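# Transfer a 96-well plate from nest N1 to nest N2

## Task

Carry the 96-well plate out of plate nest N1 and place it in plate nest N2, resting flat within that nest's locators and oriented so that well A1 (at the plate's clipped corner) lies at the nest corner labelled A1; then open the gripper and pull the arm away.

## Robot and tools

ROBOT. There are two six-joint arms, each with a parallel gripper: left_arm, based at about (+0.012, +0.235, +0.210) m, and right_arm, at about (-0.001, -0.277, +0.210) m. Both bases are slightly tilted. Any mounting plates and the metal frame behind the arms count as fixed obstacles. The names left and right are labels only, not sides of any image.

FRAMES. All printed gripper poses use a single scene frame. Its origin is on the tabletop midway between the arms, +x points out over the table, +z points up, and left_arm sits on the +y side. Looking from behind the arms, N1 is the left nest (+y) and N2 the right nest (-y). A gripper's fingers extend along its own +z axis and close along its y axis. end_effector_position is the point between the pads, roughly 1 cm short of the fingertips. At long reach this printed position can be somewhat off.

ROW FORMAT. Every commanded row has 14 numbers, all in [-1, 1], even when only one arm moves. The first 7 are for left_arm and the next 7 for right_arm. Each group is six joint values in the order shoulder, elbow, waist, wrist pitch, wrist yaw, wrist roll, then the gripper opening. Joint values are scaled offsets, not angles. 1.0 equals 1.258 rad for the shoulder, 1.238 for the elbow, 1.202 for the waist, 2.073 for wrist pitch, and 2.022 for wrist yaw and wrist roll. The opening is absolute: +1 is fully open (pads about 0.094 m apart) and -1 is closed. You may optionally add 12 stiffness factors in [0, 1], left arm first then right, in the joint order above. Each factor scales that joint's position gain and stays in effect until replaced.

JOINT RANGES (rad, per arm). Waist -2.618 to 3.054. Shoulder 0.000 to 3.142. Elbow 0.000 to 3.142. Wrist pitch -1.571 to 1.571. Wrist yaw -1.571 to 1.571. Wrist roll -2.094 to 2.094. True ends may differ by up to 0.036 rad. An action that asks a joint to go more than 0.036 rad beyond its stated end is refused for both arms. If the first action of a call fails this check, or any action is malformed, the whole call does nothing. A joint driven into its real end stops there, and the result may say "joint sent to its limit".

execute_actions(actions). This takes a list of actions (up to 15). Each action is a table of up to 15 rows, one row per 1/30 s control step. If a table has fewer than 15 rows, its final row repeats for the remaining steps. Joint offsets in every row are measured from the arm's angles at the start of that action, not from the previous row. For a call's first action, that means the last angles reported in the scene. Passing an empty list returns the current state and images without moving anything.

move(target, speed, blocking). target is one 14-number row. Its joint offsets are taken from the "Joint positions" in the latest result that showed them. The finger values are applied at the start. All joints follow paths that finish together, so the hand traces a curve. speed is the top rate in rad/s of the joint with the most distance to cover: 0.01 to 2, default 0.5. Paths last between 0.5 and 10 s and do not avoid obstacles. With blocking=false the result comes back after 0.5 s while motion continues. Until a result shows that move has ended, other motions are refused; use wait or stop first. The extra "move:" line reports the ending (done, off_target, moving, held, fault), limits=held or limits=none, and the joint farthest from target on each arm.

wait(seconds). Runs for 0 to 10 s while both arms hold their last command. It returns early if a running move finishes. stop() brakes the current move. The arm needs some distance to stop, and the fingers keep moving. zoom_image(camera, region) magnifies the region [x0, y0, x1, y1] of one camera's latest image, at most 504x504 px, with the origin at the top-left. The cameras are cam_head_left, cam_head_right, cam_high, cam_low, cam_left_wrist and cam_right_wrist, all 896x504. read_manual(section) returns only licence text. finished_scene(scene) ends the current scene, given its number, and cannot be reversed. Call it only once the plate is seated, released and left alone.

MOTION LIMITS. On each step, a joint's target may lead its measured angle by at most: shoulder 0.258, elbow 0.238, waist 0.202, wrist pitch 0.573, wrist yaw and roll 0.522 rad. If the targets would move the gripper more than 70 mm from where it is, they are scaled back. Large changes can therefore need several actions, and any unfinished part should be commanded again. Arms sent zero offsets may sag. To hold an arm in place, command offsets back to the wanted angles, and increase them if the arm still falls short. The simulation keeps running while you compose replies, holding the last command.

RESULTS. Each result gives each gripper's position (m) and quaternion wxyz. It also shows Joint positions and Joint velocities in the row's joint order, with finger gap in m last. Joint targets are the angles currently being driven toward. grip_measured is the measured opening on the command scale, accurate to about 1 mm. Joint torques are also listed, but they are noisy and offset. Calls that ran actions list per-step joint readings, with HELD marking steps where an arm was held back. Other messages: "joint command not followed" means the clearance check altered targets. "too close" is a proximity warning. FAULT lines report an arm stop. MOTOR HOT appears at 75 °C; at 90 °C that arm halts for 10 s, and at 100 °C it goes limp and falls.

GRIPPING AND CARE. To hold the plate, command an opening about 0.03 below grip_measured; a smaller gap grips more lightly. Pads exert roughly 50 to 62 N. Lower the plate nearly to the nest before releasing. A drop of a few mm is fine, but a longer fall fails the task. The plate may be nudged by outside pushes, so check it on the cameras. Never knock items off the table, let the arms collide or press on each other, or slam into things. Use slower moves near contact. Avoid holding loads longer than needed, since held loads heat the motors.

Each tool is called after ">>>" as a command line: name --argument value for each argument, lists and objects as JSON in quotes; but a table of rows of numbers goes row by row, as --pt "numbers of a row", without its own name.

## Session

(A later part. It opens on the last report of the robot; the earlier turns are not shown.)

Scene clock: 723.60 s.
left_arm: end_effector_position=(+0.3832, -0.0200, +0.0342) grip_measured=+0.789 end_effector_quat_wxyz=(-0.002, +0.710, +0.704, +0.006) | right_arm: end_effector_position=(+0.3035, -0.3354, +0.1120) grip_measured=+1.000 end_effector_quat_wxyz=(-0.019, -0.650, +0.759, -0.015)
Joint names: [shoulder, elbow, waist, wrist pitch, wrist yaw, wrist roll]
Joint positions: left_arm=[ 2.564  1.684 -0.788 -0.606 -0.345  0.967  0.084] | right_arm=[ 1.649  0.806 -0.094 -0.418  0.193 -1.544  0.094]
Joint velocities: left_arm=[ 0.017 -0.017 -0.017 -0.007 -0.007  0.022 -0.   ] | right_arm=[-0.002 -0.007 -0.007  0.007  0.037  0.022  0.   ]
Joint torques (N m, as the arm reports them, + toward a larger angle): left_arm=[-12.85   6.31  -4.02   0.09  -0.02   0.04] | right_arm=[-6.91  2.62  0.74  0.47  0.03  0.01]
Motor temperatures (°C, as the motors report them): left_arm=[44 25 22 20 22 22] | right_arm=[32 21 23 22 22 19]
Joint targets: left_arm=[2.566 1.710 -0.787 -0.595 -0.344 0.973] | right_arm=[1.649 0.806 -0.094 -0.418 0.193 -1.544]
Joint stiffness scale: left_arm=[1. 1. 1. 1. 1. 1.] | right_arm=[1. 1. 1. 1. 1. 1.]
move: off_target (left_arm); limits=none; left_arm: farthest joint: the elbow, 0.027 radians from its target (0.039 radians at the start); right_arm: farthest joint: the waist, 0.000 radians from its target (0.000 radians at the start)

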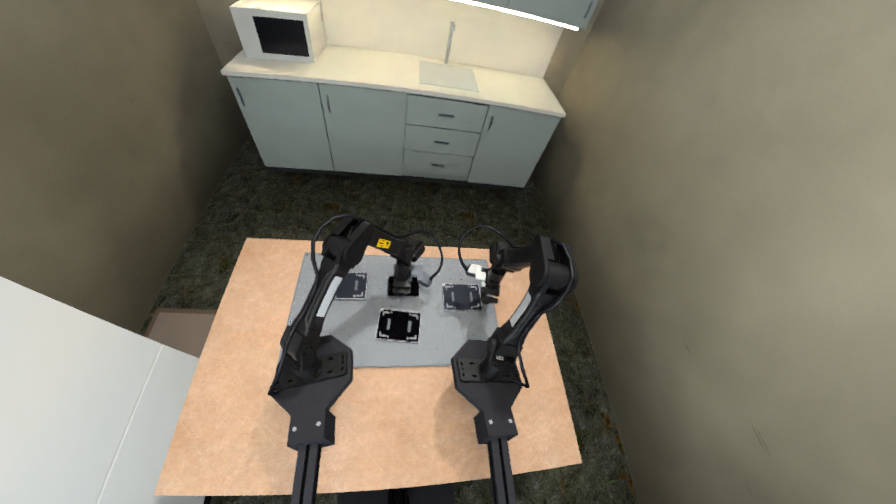

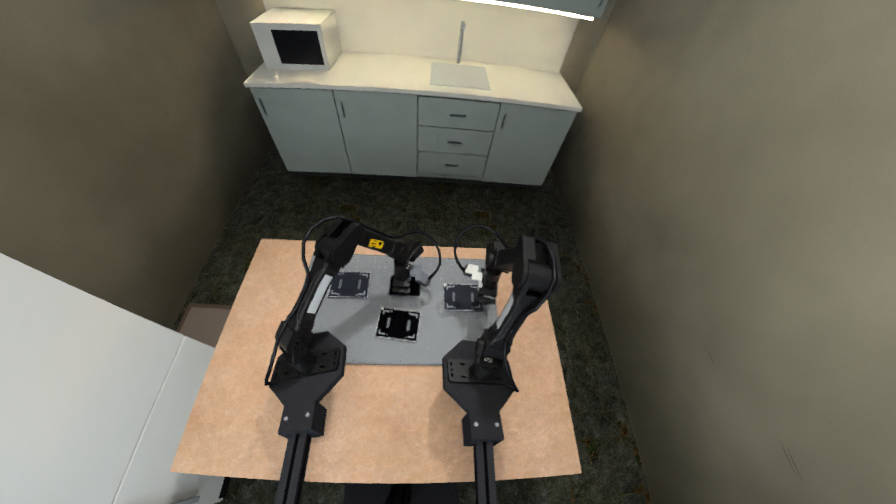

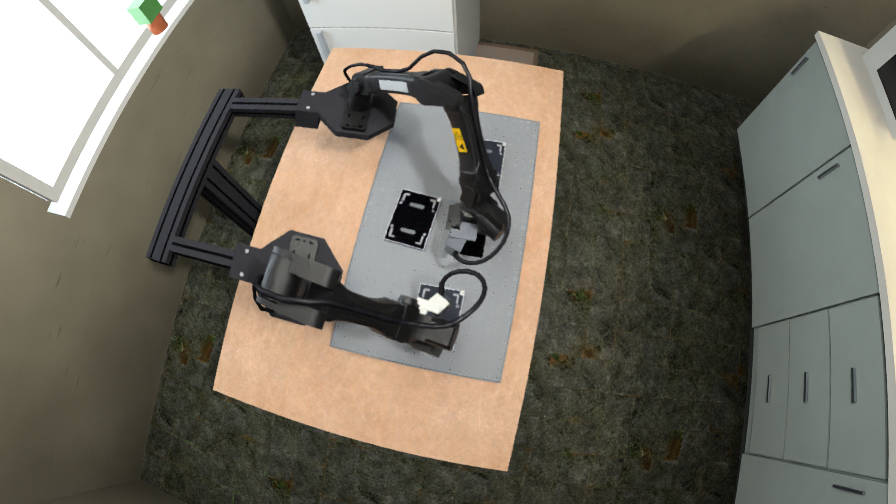

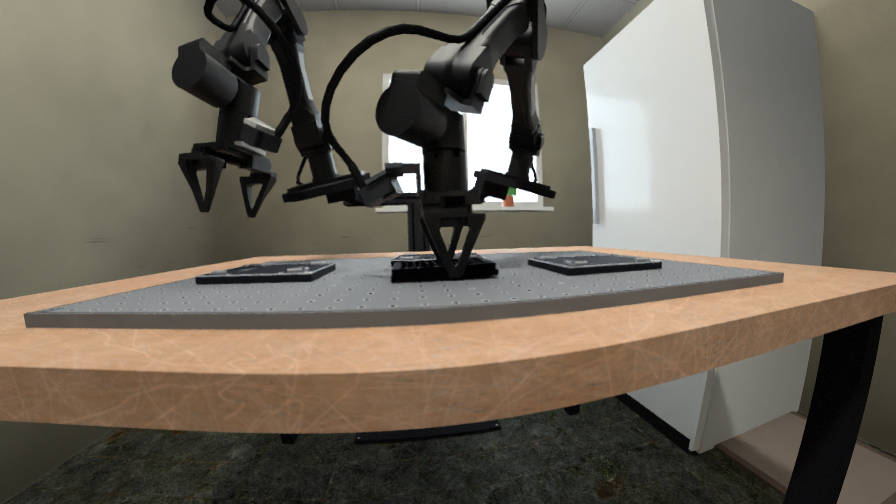

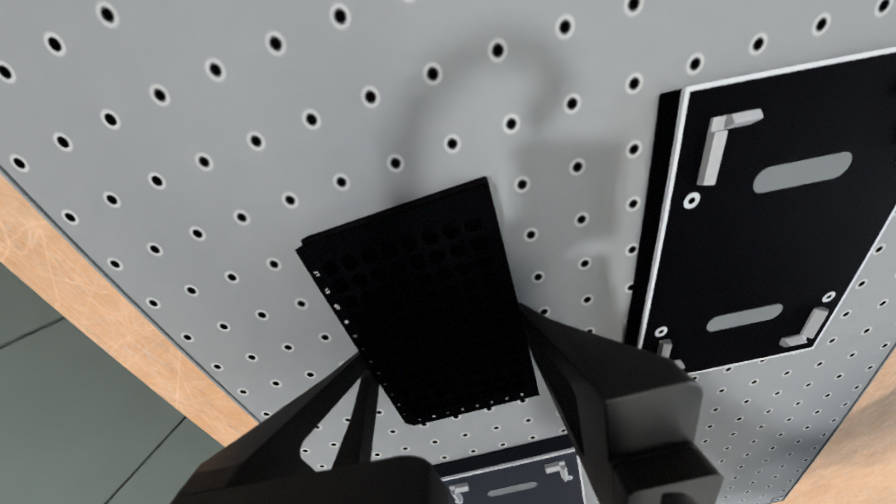

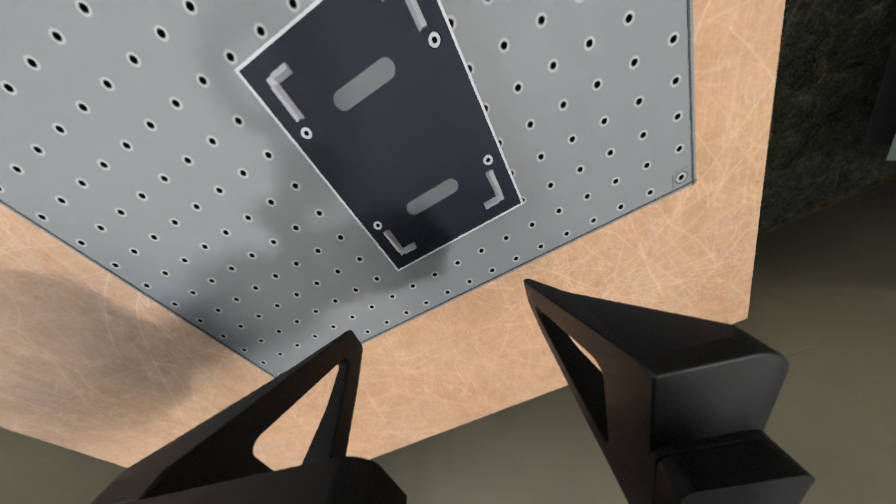

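>>> execute_actions --actions '[[[0.004,0.02,0,0.006,0,0,0.76,0,0,0,0,0,0,1],[0.006,0.02,0,0.007,0,0,0.76,0,0,0,0,0,0,1],[0.008,0.02,0,0.008,0,0,0.76,0,0,0,0,0,0,1],[0.010,0.02,0,0.009,0,0,0.76,0,0,0,0,0,0,1],[0.012,0.02,0,0.010,0,0,0.76,0,0,0,0,0,0,1]]]'

Scene clock: 732.53 s.
left_arm: end_effector_position=(+0.3825, -0.0211, +0.0304) grip_measured=+0.789 end_effector_quat_wxyz=(-0.001, +0.709, +0.705, +0.006) | right_arm: end_effector_position=(+0.3035, -0.3354, +0.1120) grip_measured=+1.000 end_effector_quat_wxyz=(-0.019, -0.650, +0.759, -0.015)
Joint names: [shoulder, elbow, waist, wrist pitch, wrist yaw, wrist roll]
Joint positions: left_arm=[ 2.573  1.684 -0.788 -0.594 -0.345  0.967  0.084] | right_arm=[ 1.649  0.806 -0.094 -0.418  0.193 -1.544  0.094]
Joint velocities: left_arm=[-0.002  0.027 -0.012  0.022  0.007  0.066 -0.002] | right_arm=[-0.012  0.002  0.007 -0.007 -0.037 -0.081  0.   ]
Joint torques (N m, as the arm reports them, + toward a larger angle): left_arm=[-12.54   6.16  -4.15   0.06  -0.02  -0.04] | right_arm=[-6.92  2.65  0.73  0.46  0.04  0.03]
Motor temperatures (°C, as the motors report them): left_arm=[45 25 22 20 22 22] | right_arm=[32 21 23 22 22 19]
Joint targets: left_arm=[2.579 1.708 -0.788 -0.585 -0.345 0.966] | right_arm=[1.649 0.806 -0.094 -0.418 0.193 -1.544]
Joint stiffness scale: left_arm=[1. 1. 1. 1. 1. 1.] | right_arm=[1. 1. 1. 1. 1. 1.]
Step readings (joint positions):
0: left_arm=[2.564 1.684 -0.788 -0.605 -0.345 0.967] | right_arm=[1.649 0.806 -0.094 -0.418 0.193 -1.544]
1: left_arm=[2.564 1.684 -0.788 -0.605 -0.345 0.967] | right_arm=[1.649 0.806 -0.094 -0.418 0.193 -1.544]
2: left_arm=[2.564 1.684 -0.788 -0.605 -0.345 0.967] | right_arm=[1.649 0.806 -0.094 -0.418 0.193 -1.544]
4: left_arm=[2.564 1.684 -0.788 -0.603 -0.345 0.967] | right_arm=[1.649 0.806 -0.094 -0.418 0.193 -1.544]
8: left_arm=[2.569 1.684 -0.788 -0.597 -0.345 0.967] | right_arm=[1.649 0.806 -0.094 -0.418 0.193 -1.544]
15: Joint positions above

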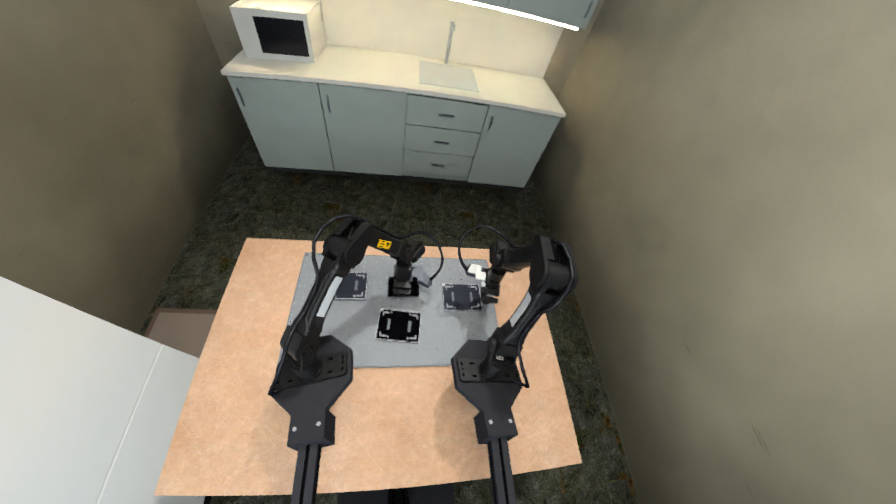

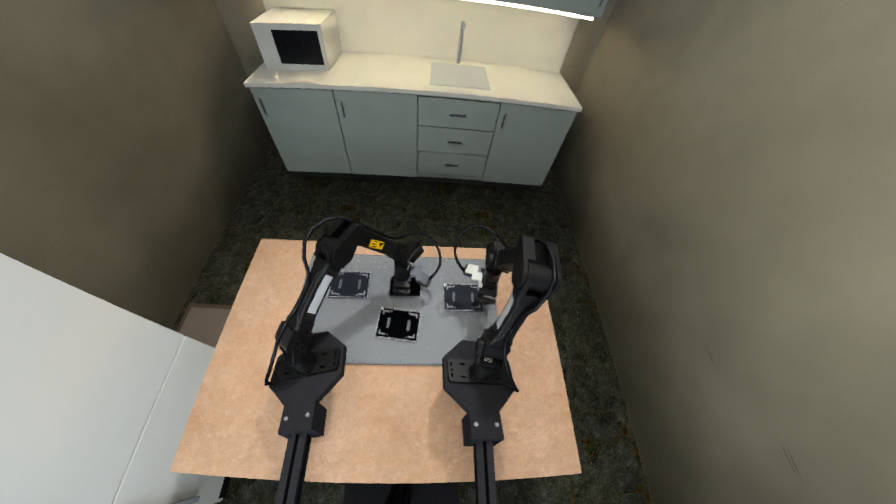

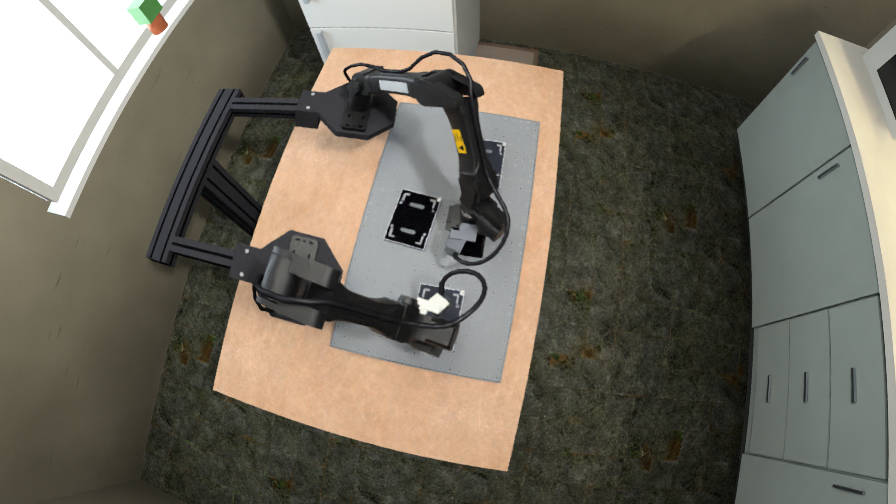

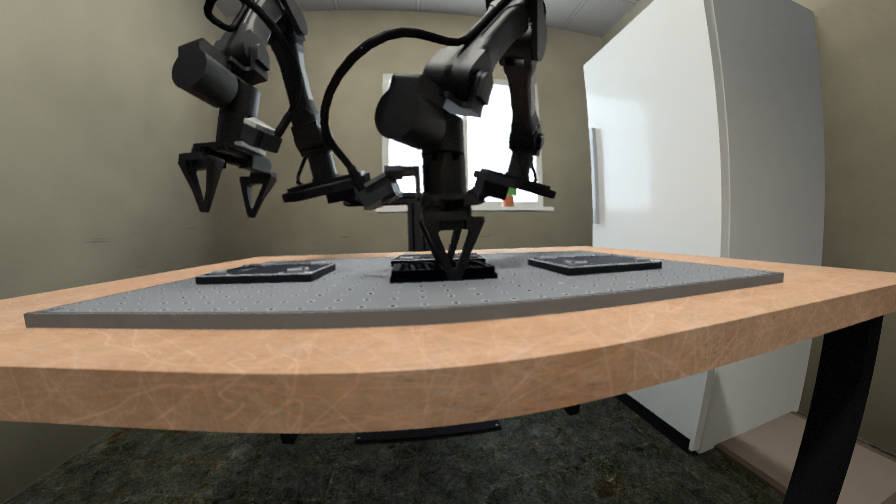

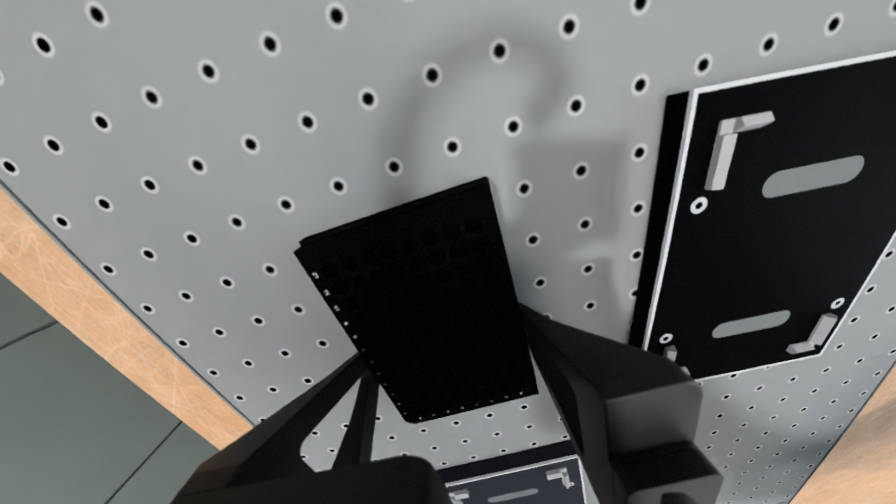

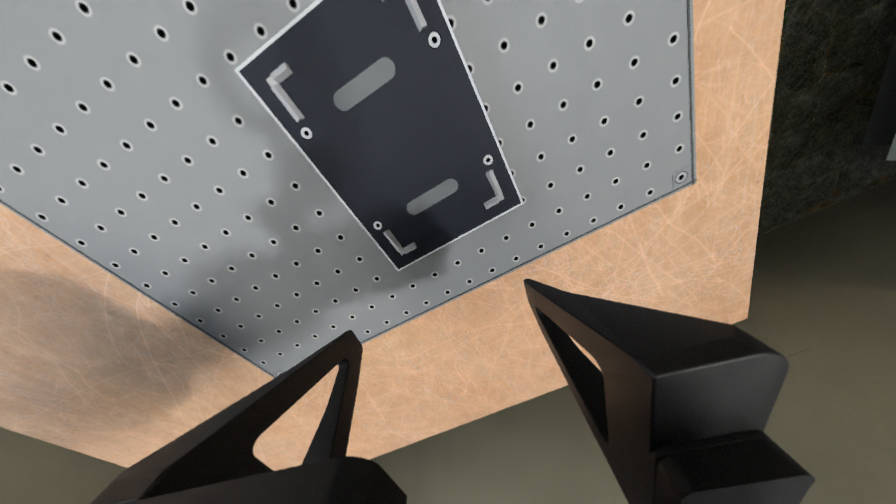

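>>> execute_actions --actions '[]'

>>> zoom_image --camera "cam_low" --region '[370, 230, 520, 300]'

Scene clock: 736.07 s.
left_arm: end_effector_position=(+0.3825, -0.0211, +0.0304) grip_measured=+0.789 end_effector_quat_wxyz=(-0.001, +0.709, +0.705, +0.006) | right_arm: end_effector_position=(+0.3035, -0.3354, +0.1120) grip_measured=+1.000 end_effector_quat_wxyz=(-0.019, -0.650, +0.759, -0.015)
Joint names: [shoulder, elbow, waist, wrist pitch, wrist yaw, wrist roll]
Joint positions: left_arm=[ 2.573  1.684 -0.788 -0.594 -0.345  0.967  0.084] | right_arm=[ 1.649  0.806 -0.094 -0.418  0.193 -1.544  0.094]
Joint velocities: left_arm=[-0.007  0.012  0.012  0.066 -0.066  0.051 -0.001] | right_arm=[-0.002 -0.007  0.007  0.022  0.051 -0.022  0.   ]
Joint torques (N m, as the arm reports them, + toward a larger angle): left_arm=[-12.55   6.17  -4.15   0.08  -0.03  -0.04] | right_arm=[-6.91  2.65  0.77  0.46  0.02  0.02]
Motor temperatures (°C, as the motors report them): left_arm=[45 25 22 20 22 22] | right_arm=[32 21 23 22 22 19]
Joint targets: left_arm=[2.579 1.708 -0.788 -0.585 -0.345 0.966] | right_arm=[1.649 0.806 -0.094 -0.418 0.193 -1.544]
Joint stiffness scale: left_arm=[1. 1. 1. 1. 1. 1.] | right_arm=[1. 1. 1. 1. 1. 1.]

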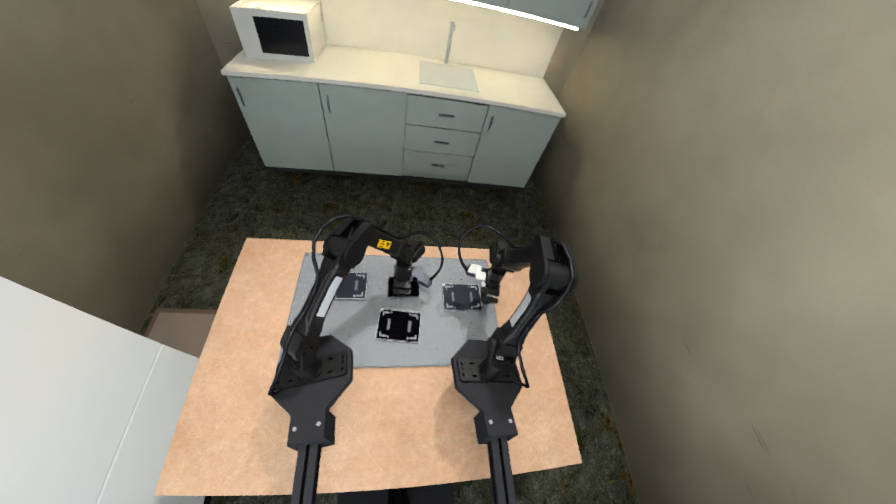

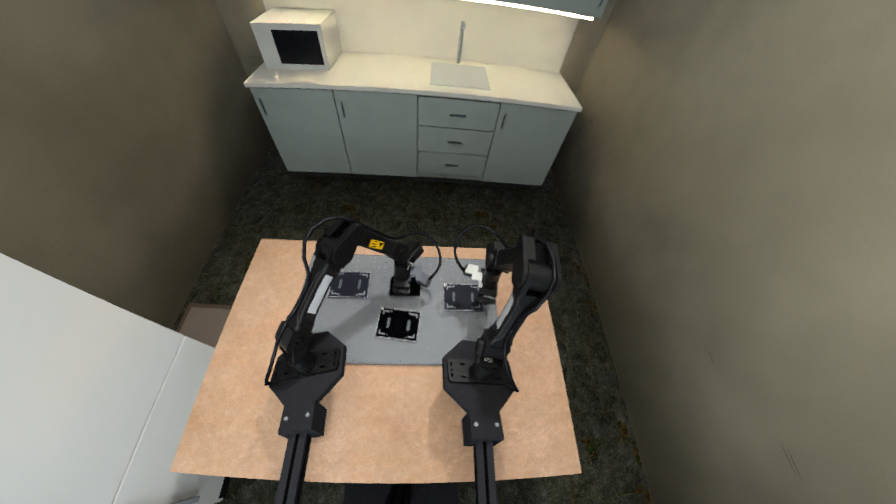

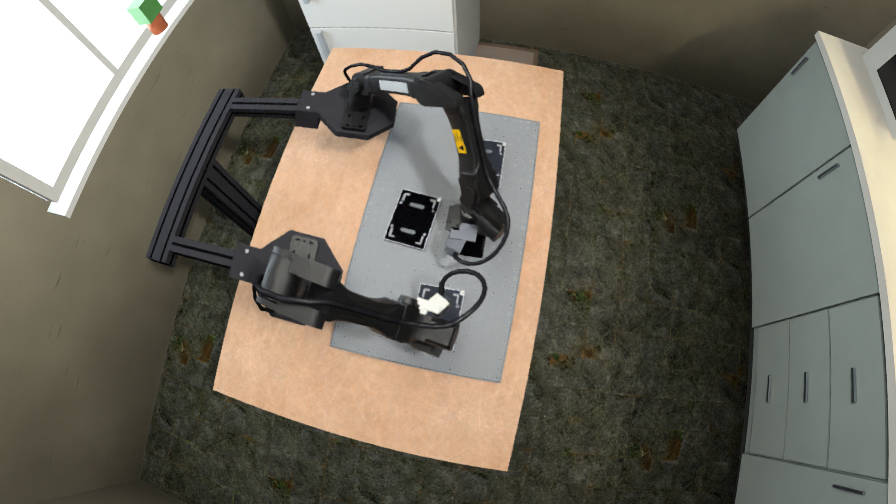

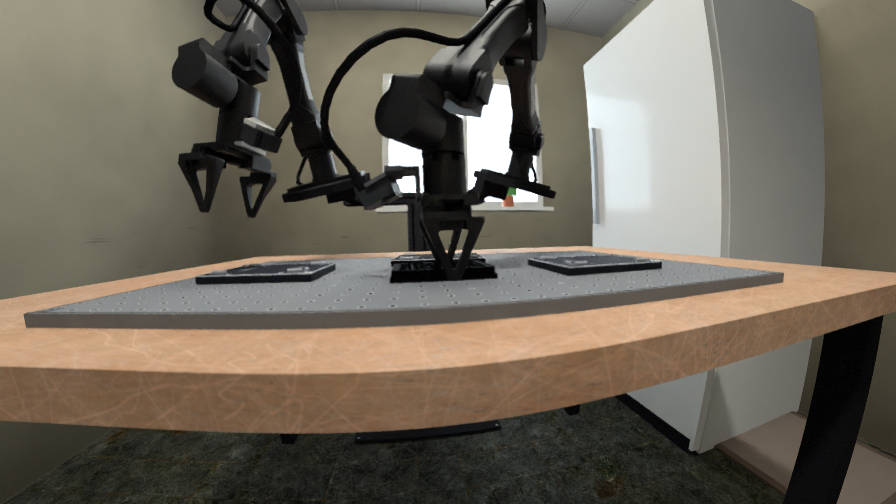

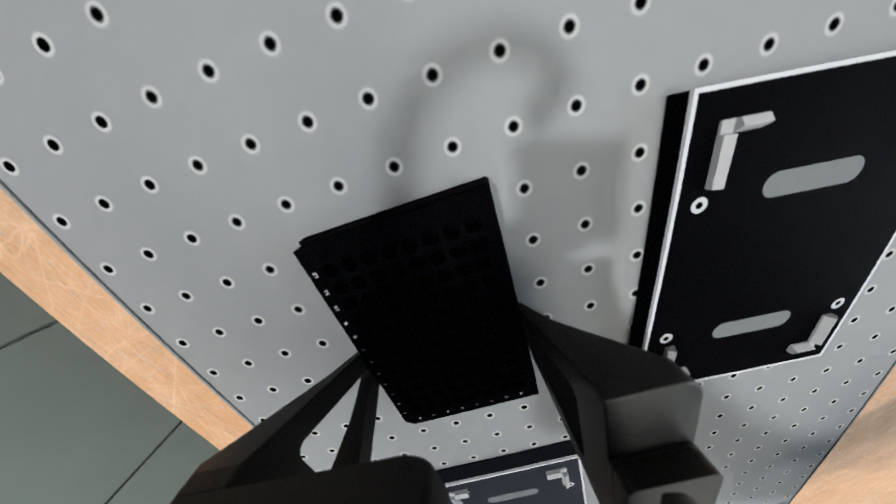

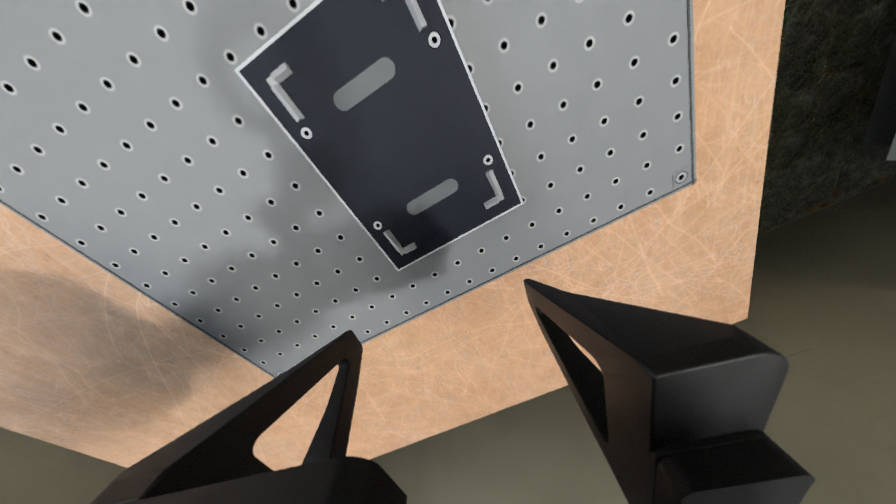

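Region (370, 230, 520, 300) of cam_low's 896x504 image, scaled by 3.360, with more detail than that image has; it fills the top 235 rows of this view, and the rest is white.

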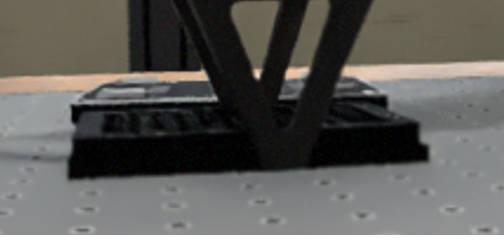

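>>> execute_actions --actions '[[[0,0,0,0,0,0,0.79,0,0,0,0,0,0,1],[0,0,0,0,0,0,0.80,0,0,0,0,0,0,1],[0,0,0,0,0,0,0.81,0,0,0,0,0,0,1],[0,0,0,0,0,0,0.82,0,0,0,0,0,0,1],[0,0,0,0,0,0,0.83,0,0,0,0,0,0,1],[0,0,0,0,0,0,0.85,0,0,0,0,0,0,1],[0,0,0,0,0,0,0.88,0,0,0,0,0,0,1],[0,0,0,0,0,0,0.92,0,0,0,0,0,0,1],[0,0,0,0,0,0,0.96,0,0,0,0,0,0,1],[0,0,0,0,0,0,1,0,0,0,0,0,0,1]]]'

Scene clock: 742.97 s.
left_arm: end_effector_position=(+0.3825, -0.0211, +0.0304) grip_measured=+1.000 end_effector_quat_wxyz=(-0.001, +0.709, +0.705, +0.006) | right_arm: end_effector_position=(+0.3035, -0.3354, +0.1120) grip_measured=+1.000 end_effector_quat_wxyz=(-0.019, -0.650, +0.759, -0.015)
Joint names: [shoulder, elbow, waist, wrist pitch, wrist yaw, wrist roll]
Joint positions: left_arm=[ 2.573  1.684 -0.788 -0.594 -0.345  0.967  0.094] | right_arm=[ 1.649  0.806 -0.094 -0.418  0.193 -1.544  0.094]
Joint velocities: left_arm=[-0.012 -0.017  0.002 -0.037 -0.051 -0.007  0.   ] | right_arm=[-0.002  0.007  0.017  0.007  0.022 -0.007  0.   ]
Joint torques (N m, as the arm reports them, + toward a larger angle): left_arm=[-13.02   4.16  -4.16  -0.01  -0.03  -0.04] | right_arm=[-6.9   2.64  0.72  0.47  0.02  0.03]
Motor temperatures (°C, as the motors report them): left_arm=[45 25 22 20 22 22] | right_arm=[32 21 23 22 22 19]
Joint targets: left_arm=[2.573 1.684 -0.788 -0.594 -0.345 0.967] | right_arm=[1.649 0.806 -0.094 -0.418 0.193 -1.544]
Joint stiffness scale: left_arm=[1. 1. 1. 1. 1. 1.] | right_arm=[1. 1. 1. 1. 1. 1.]
Step readings (joint positions):
0: left_arm=[2.573 1.684 -0.788 -0.594 -0.345 0.967] | right_arm=[1.649 0.806 -0.094 -0.418 0.193 -1.544]
1: left_arm=[2.573 1.684 -0.788 -0.594 -0.345 0.967] | right_arm=[1.649 0.806 -0.094 -0.418 0.193 -1.544]
2: left_arm=[2.573 1.684 -0.788 -0.594 -0.345 0.967] | right_arm=[1.649 0.806 -0.094 -0.418 0.193 -1.544]
4: left_arm=[2.573 1.684 -0.788 -0.594 -0.345 0.967] | right_arm=[1.649 0.806 -0.094 -0.418 0.193 -1.544]
8: left_arm=[2.573 1.684 -0.788 -0.594 -0.345 0.967] | right_arm=[1.649 0.806 -0.094 -0.418 0.193 -1.544]
15: Joint positions above

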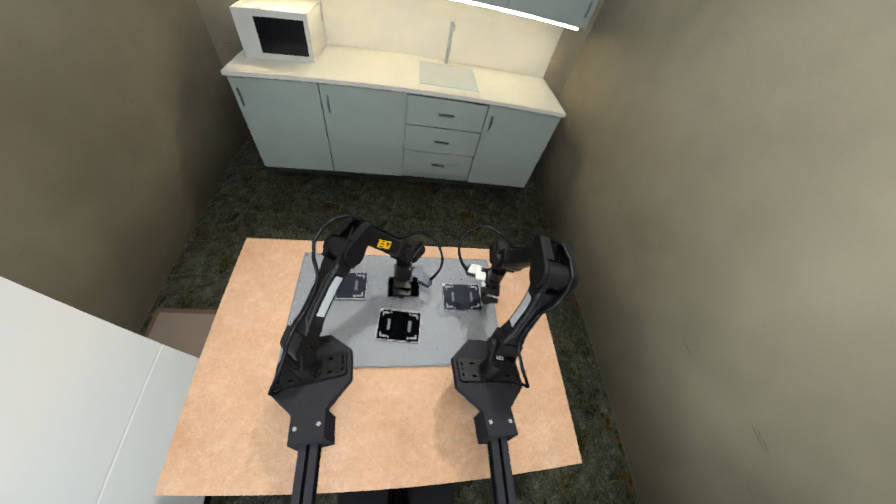

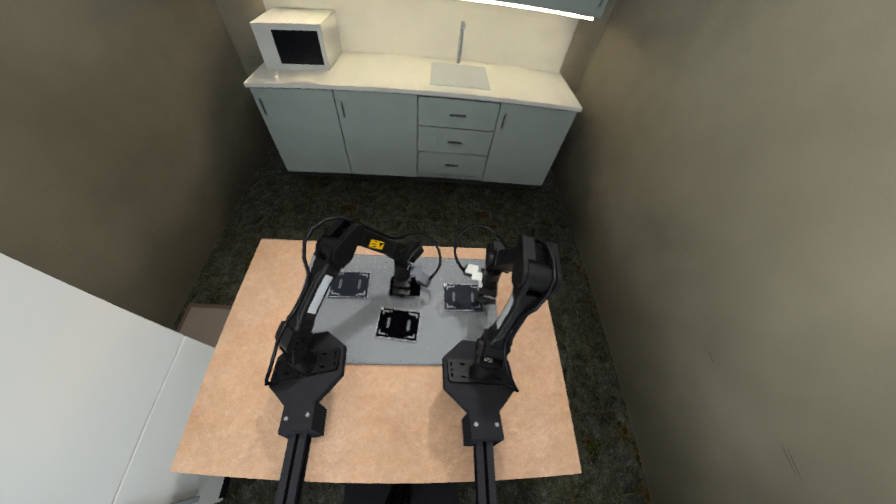

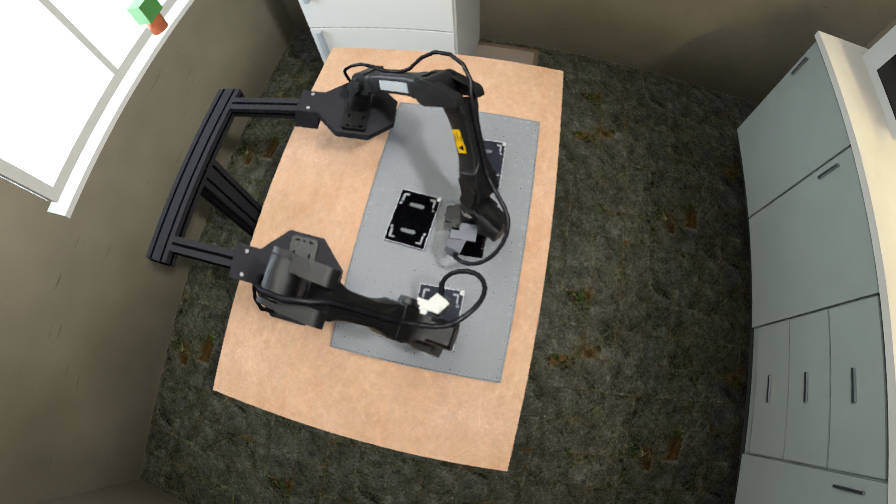

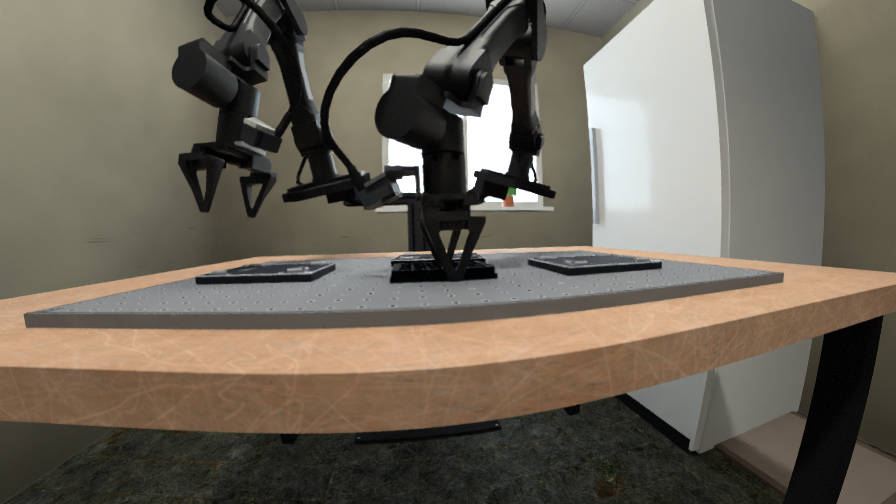

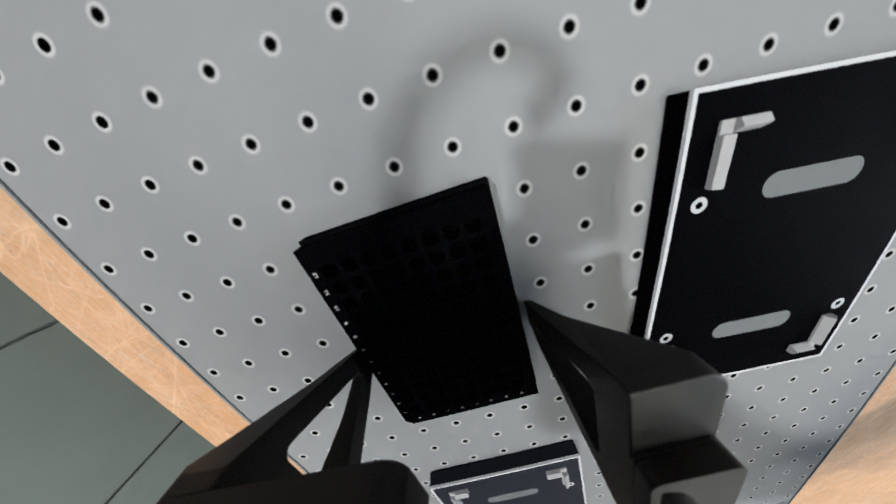

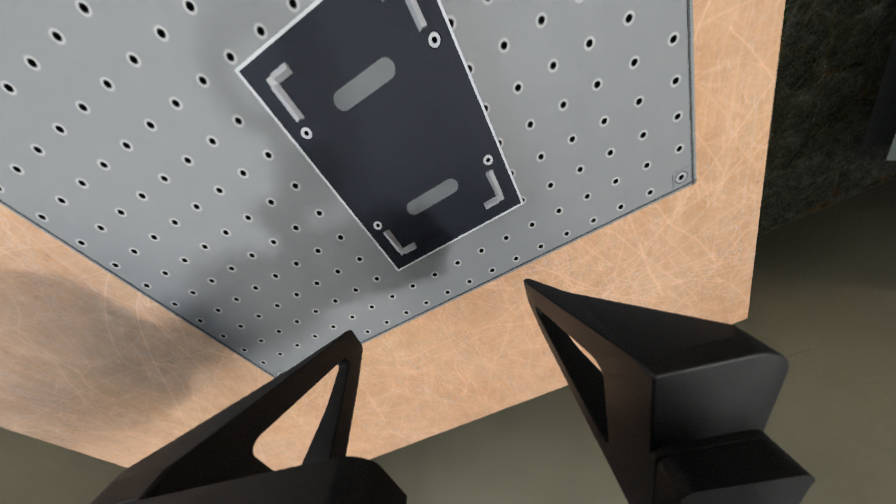

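>>> move --target '[-0.10,-0.020,-0.038,-0.056,0,-0.019,1,0,0,0,0,0,0,1]' --speed 0.25

Scene clock: 779.43 s.
left_arm: end_effector_position=(+0.3853, -0.0211, +0.0766) grip_measured=+1.000 end_effector_quat_wxyz=(+0.003, +0.708, +0.706, +0.006) | right_arm: end_effector_position=(+0.3035, -0.3354, +0.1120) grip_measured=+1.000 end_effector_quat_wxyz=(-0.019, -0.650, +0.759, -0.015)
Joint names: [shoulder, elbow, waist, wrist pitch, wrist yaw, wrist roll]
Joint positions: left_arm=[ 2.463  1.673 -0.817 -0.695 -0.345  0.935  0.094] | right_arm=[ 1.649  0.806 -0.094 -0.418  0.193 -1.544  0.094]
Joint velocities: left_arm=[ 0.002  0.002  0.007  0.051  0.051 -0.007  0.   ] | right_arm=[ 0.002  0.007 -0.007 -0.037 -0.066  0.037  0.   ]
Joint torques (N m, as the arm reports them, + toward a larger angle): left_arm=[-14.1    3.4   -5.47  -0.13  -0.03  -0.08] | right_arm=[-6.93  2.66  0.72  0.47  0.03  0.02]
Motor temperatures (°C, as the motors report them): left_arm=[46 24 22 20 22 22] | right_arm=[32 21 23 22 22 19]
Joint targets: left_arm=[2.447 1.659 -0.833 -0.710 -0.345 0.929] | right_arm=[1.649 0.806 -0.094 -0.418 0.193 -1.544]
Joint stiffness scale: left_arm=[1. 1. 1. 1. 1. 1.] | right_arm=[1. 1. 1. 1. 1. 1.]
move: done; limits=none; left_arm: farthest joint: the waist, 0.016 radians from its target (0.046 radians at the start); right_arm: farthest joint: the waist, 0.000 radians from its target (0.000 radians at the start)

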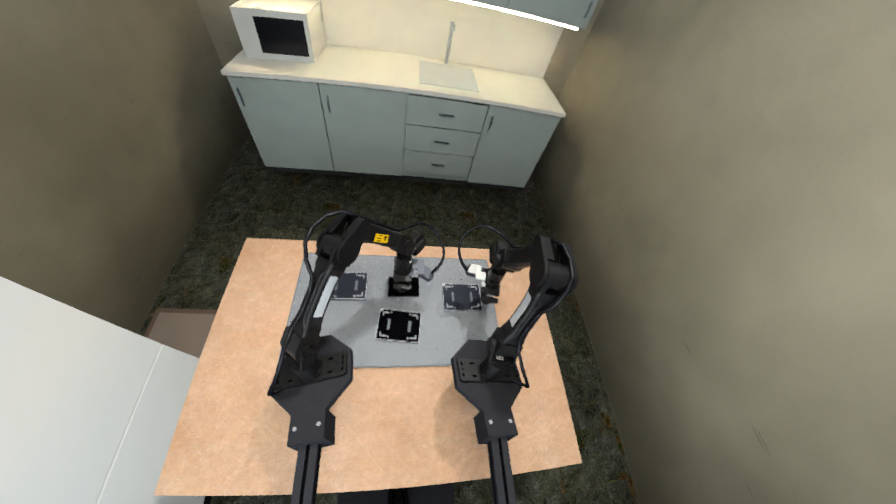

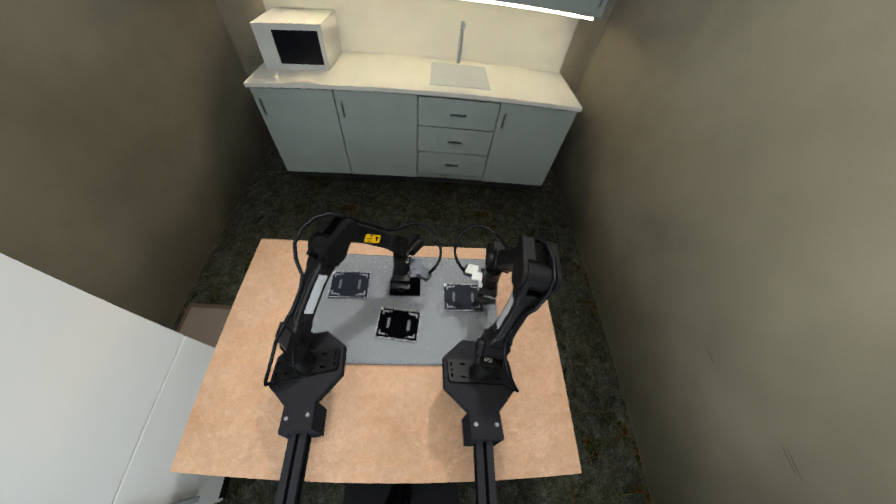

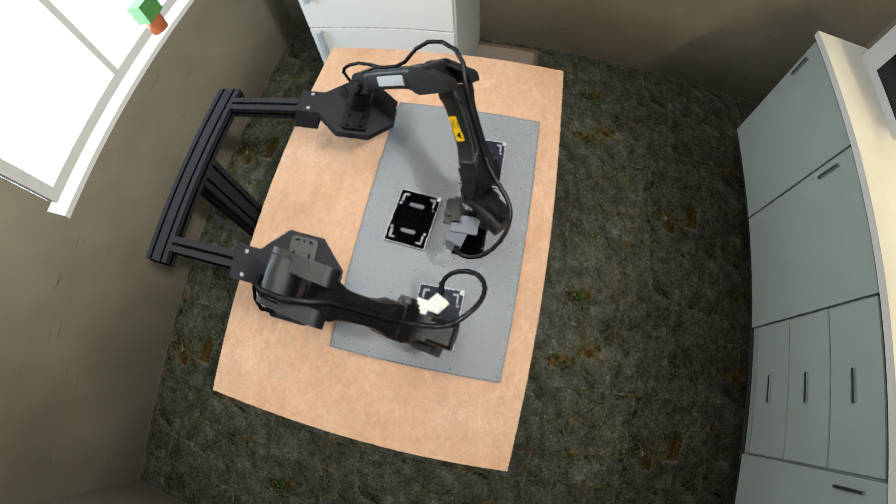

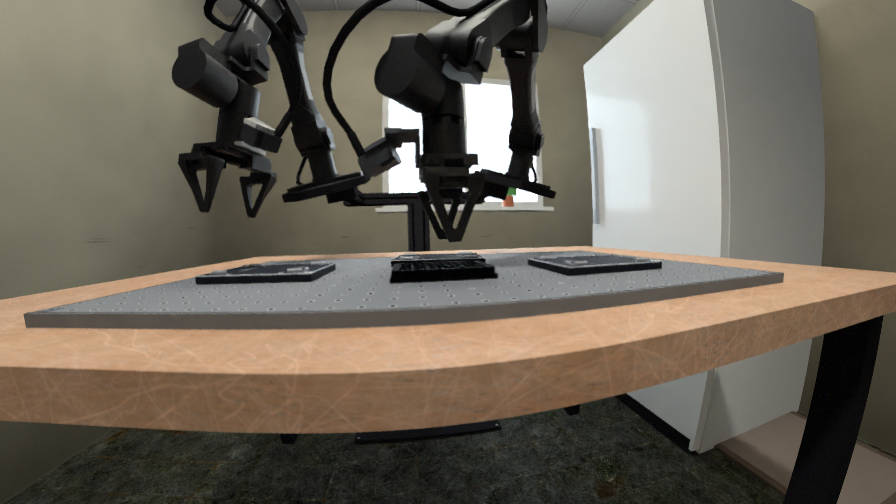

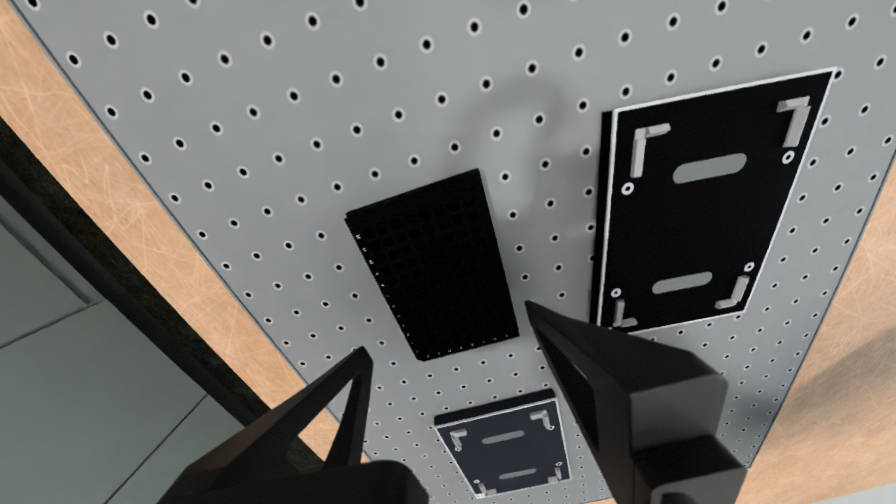

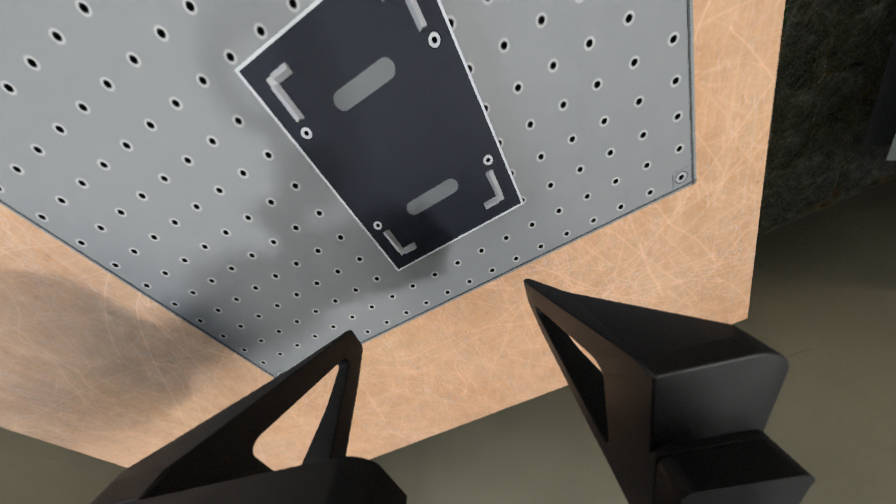

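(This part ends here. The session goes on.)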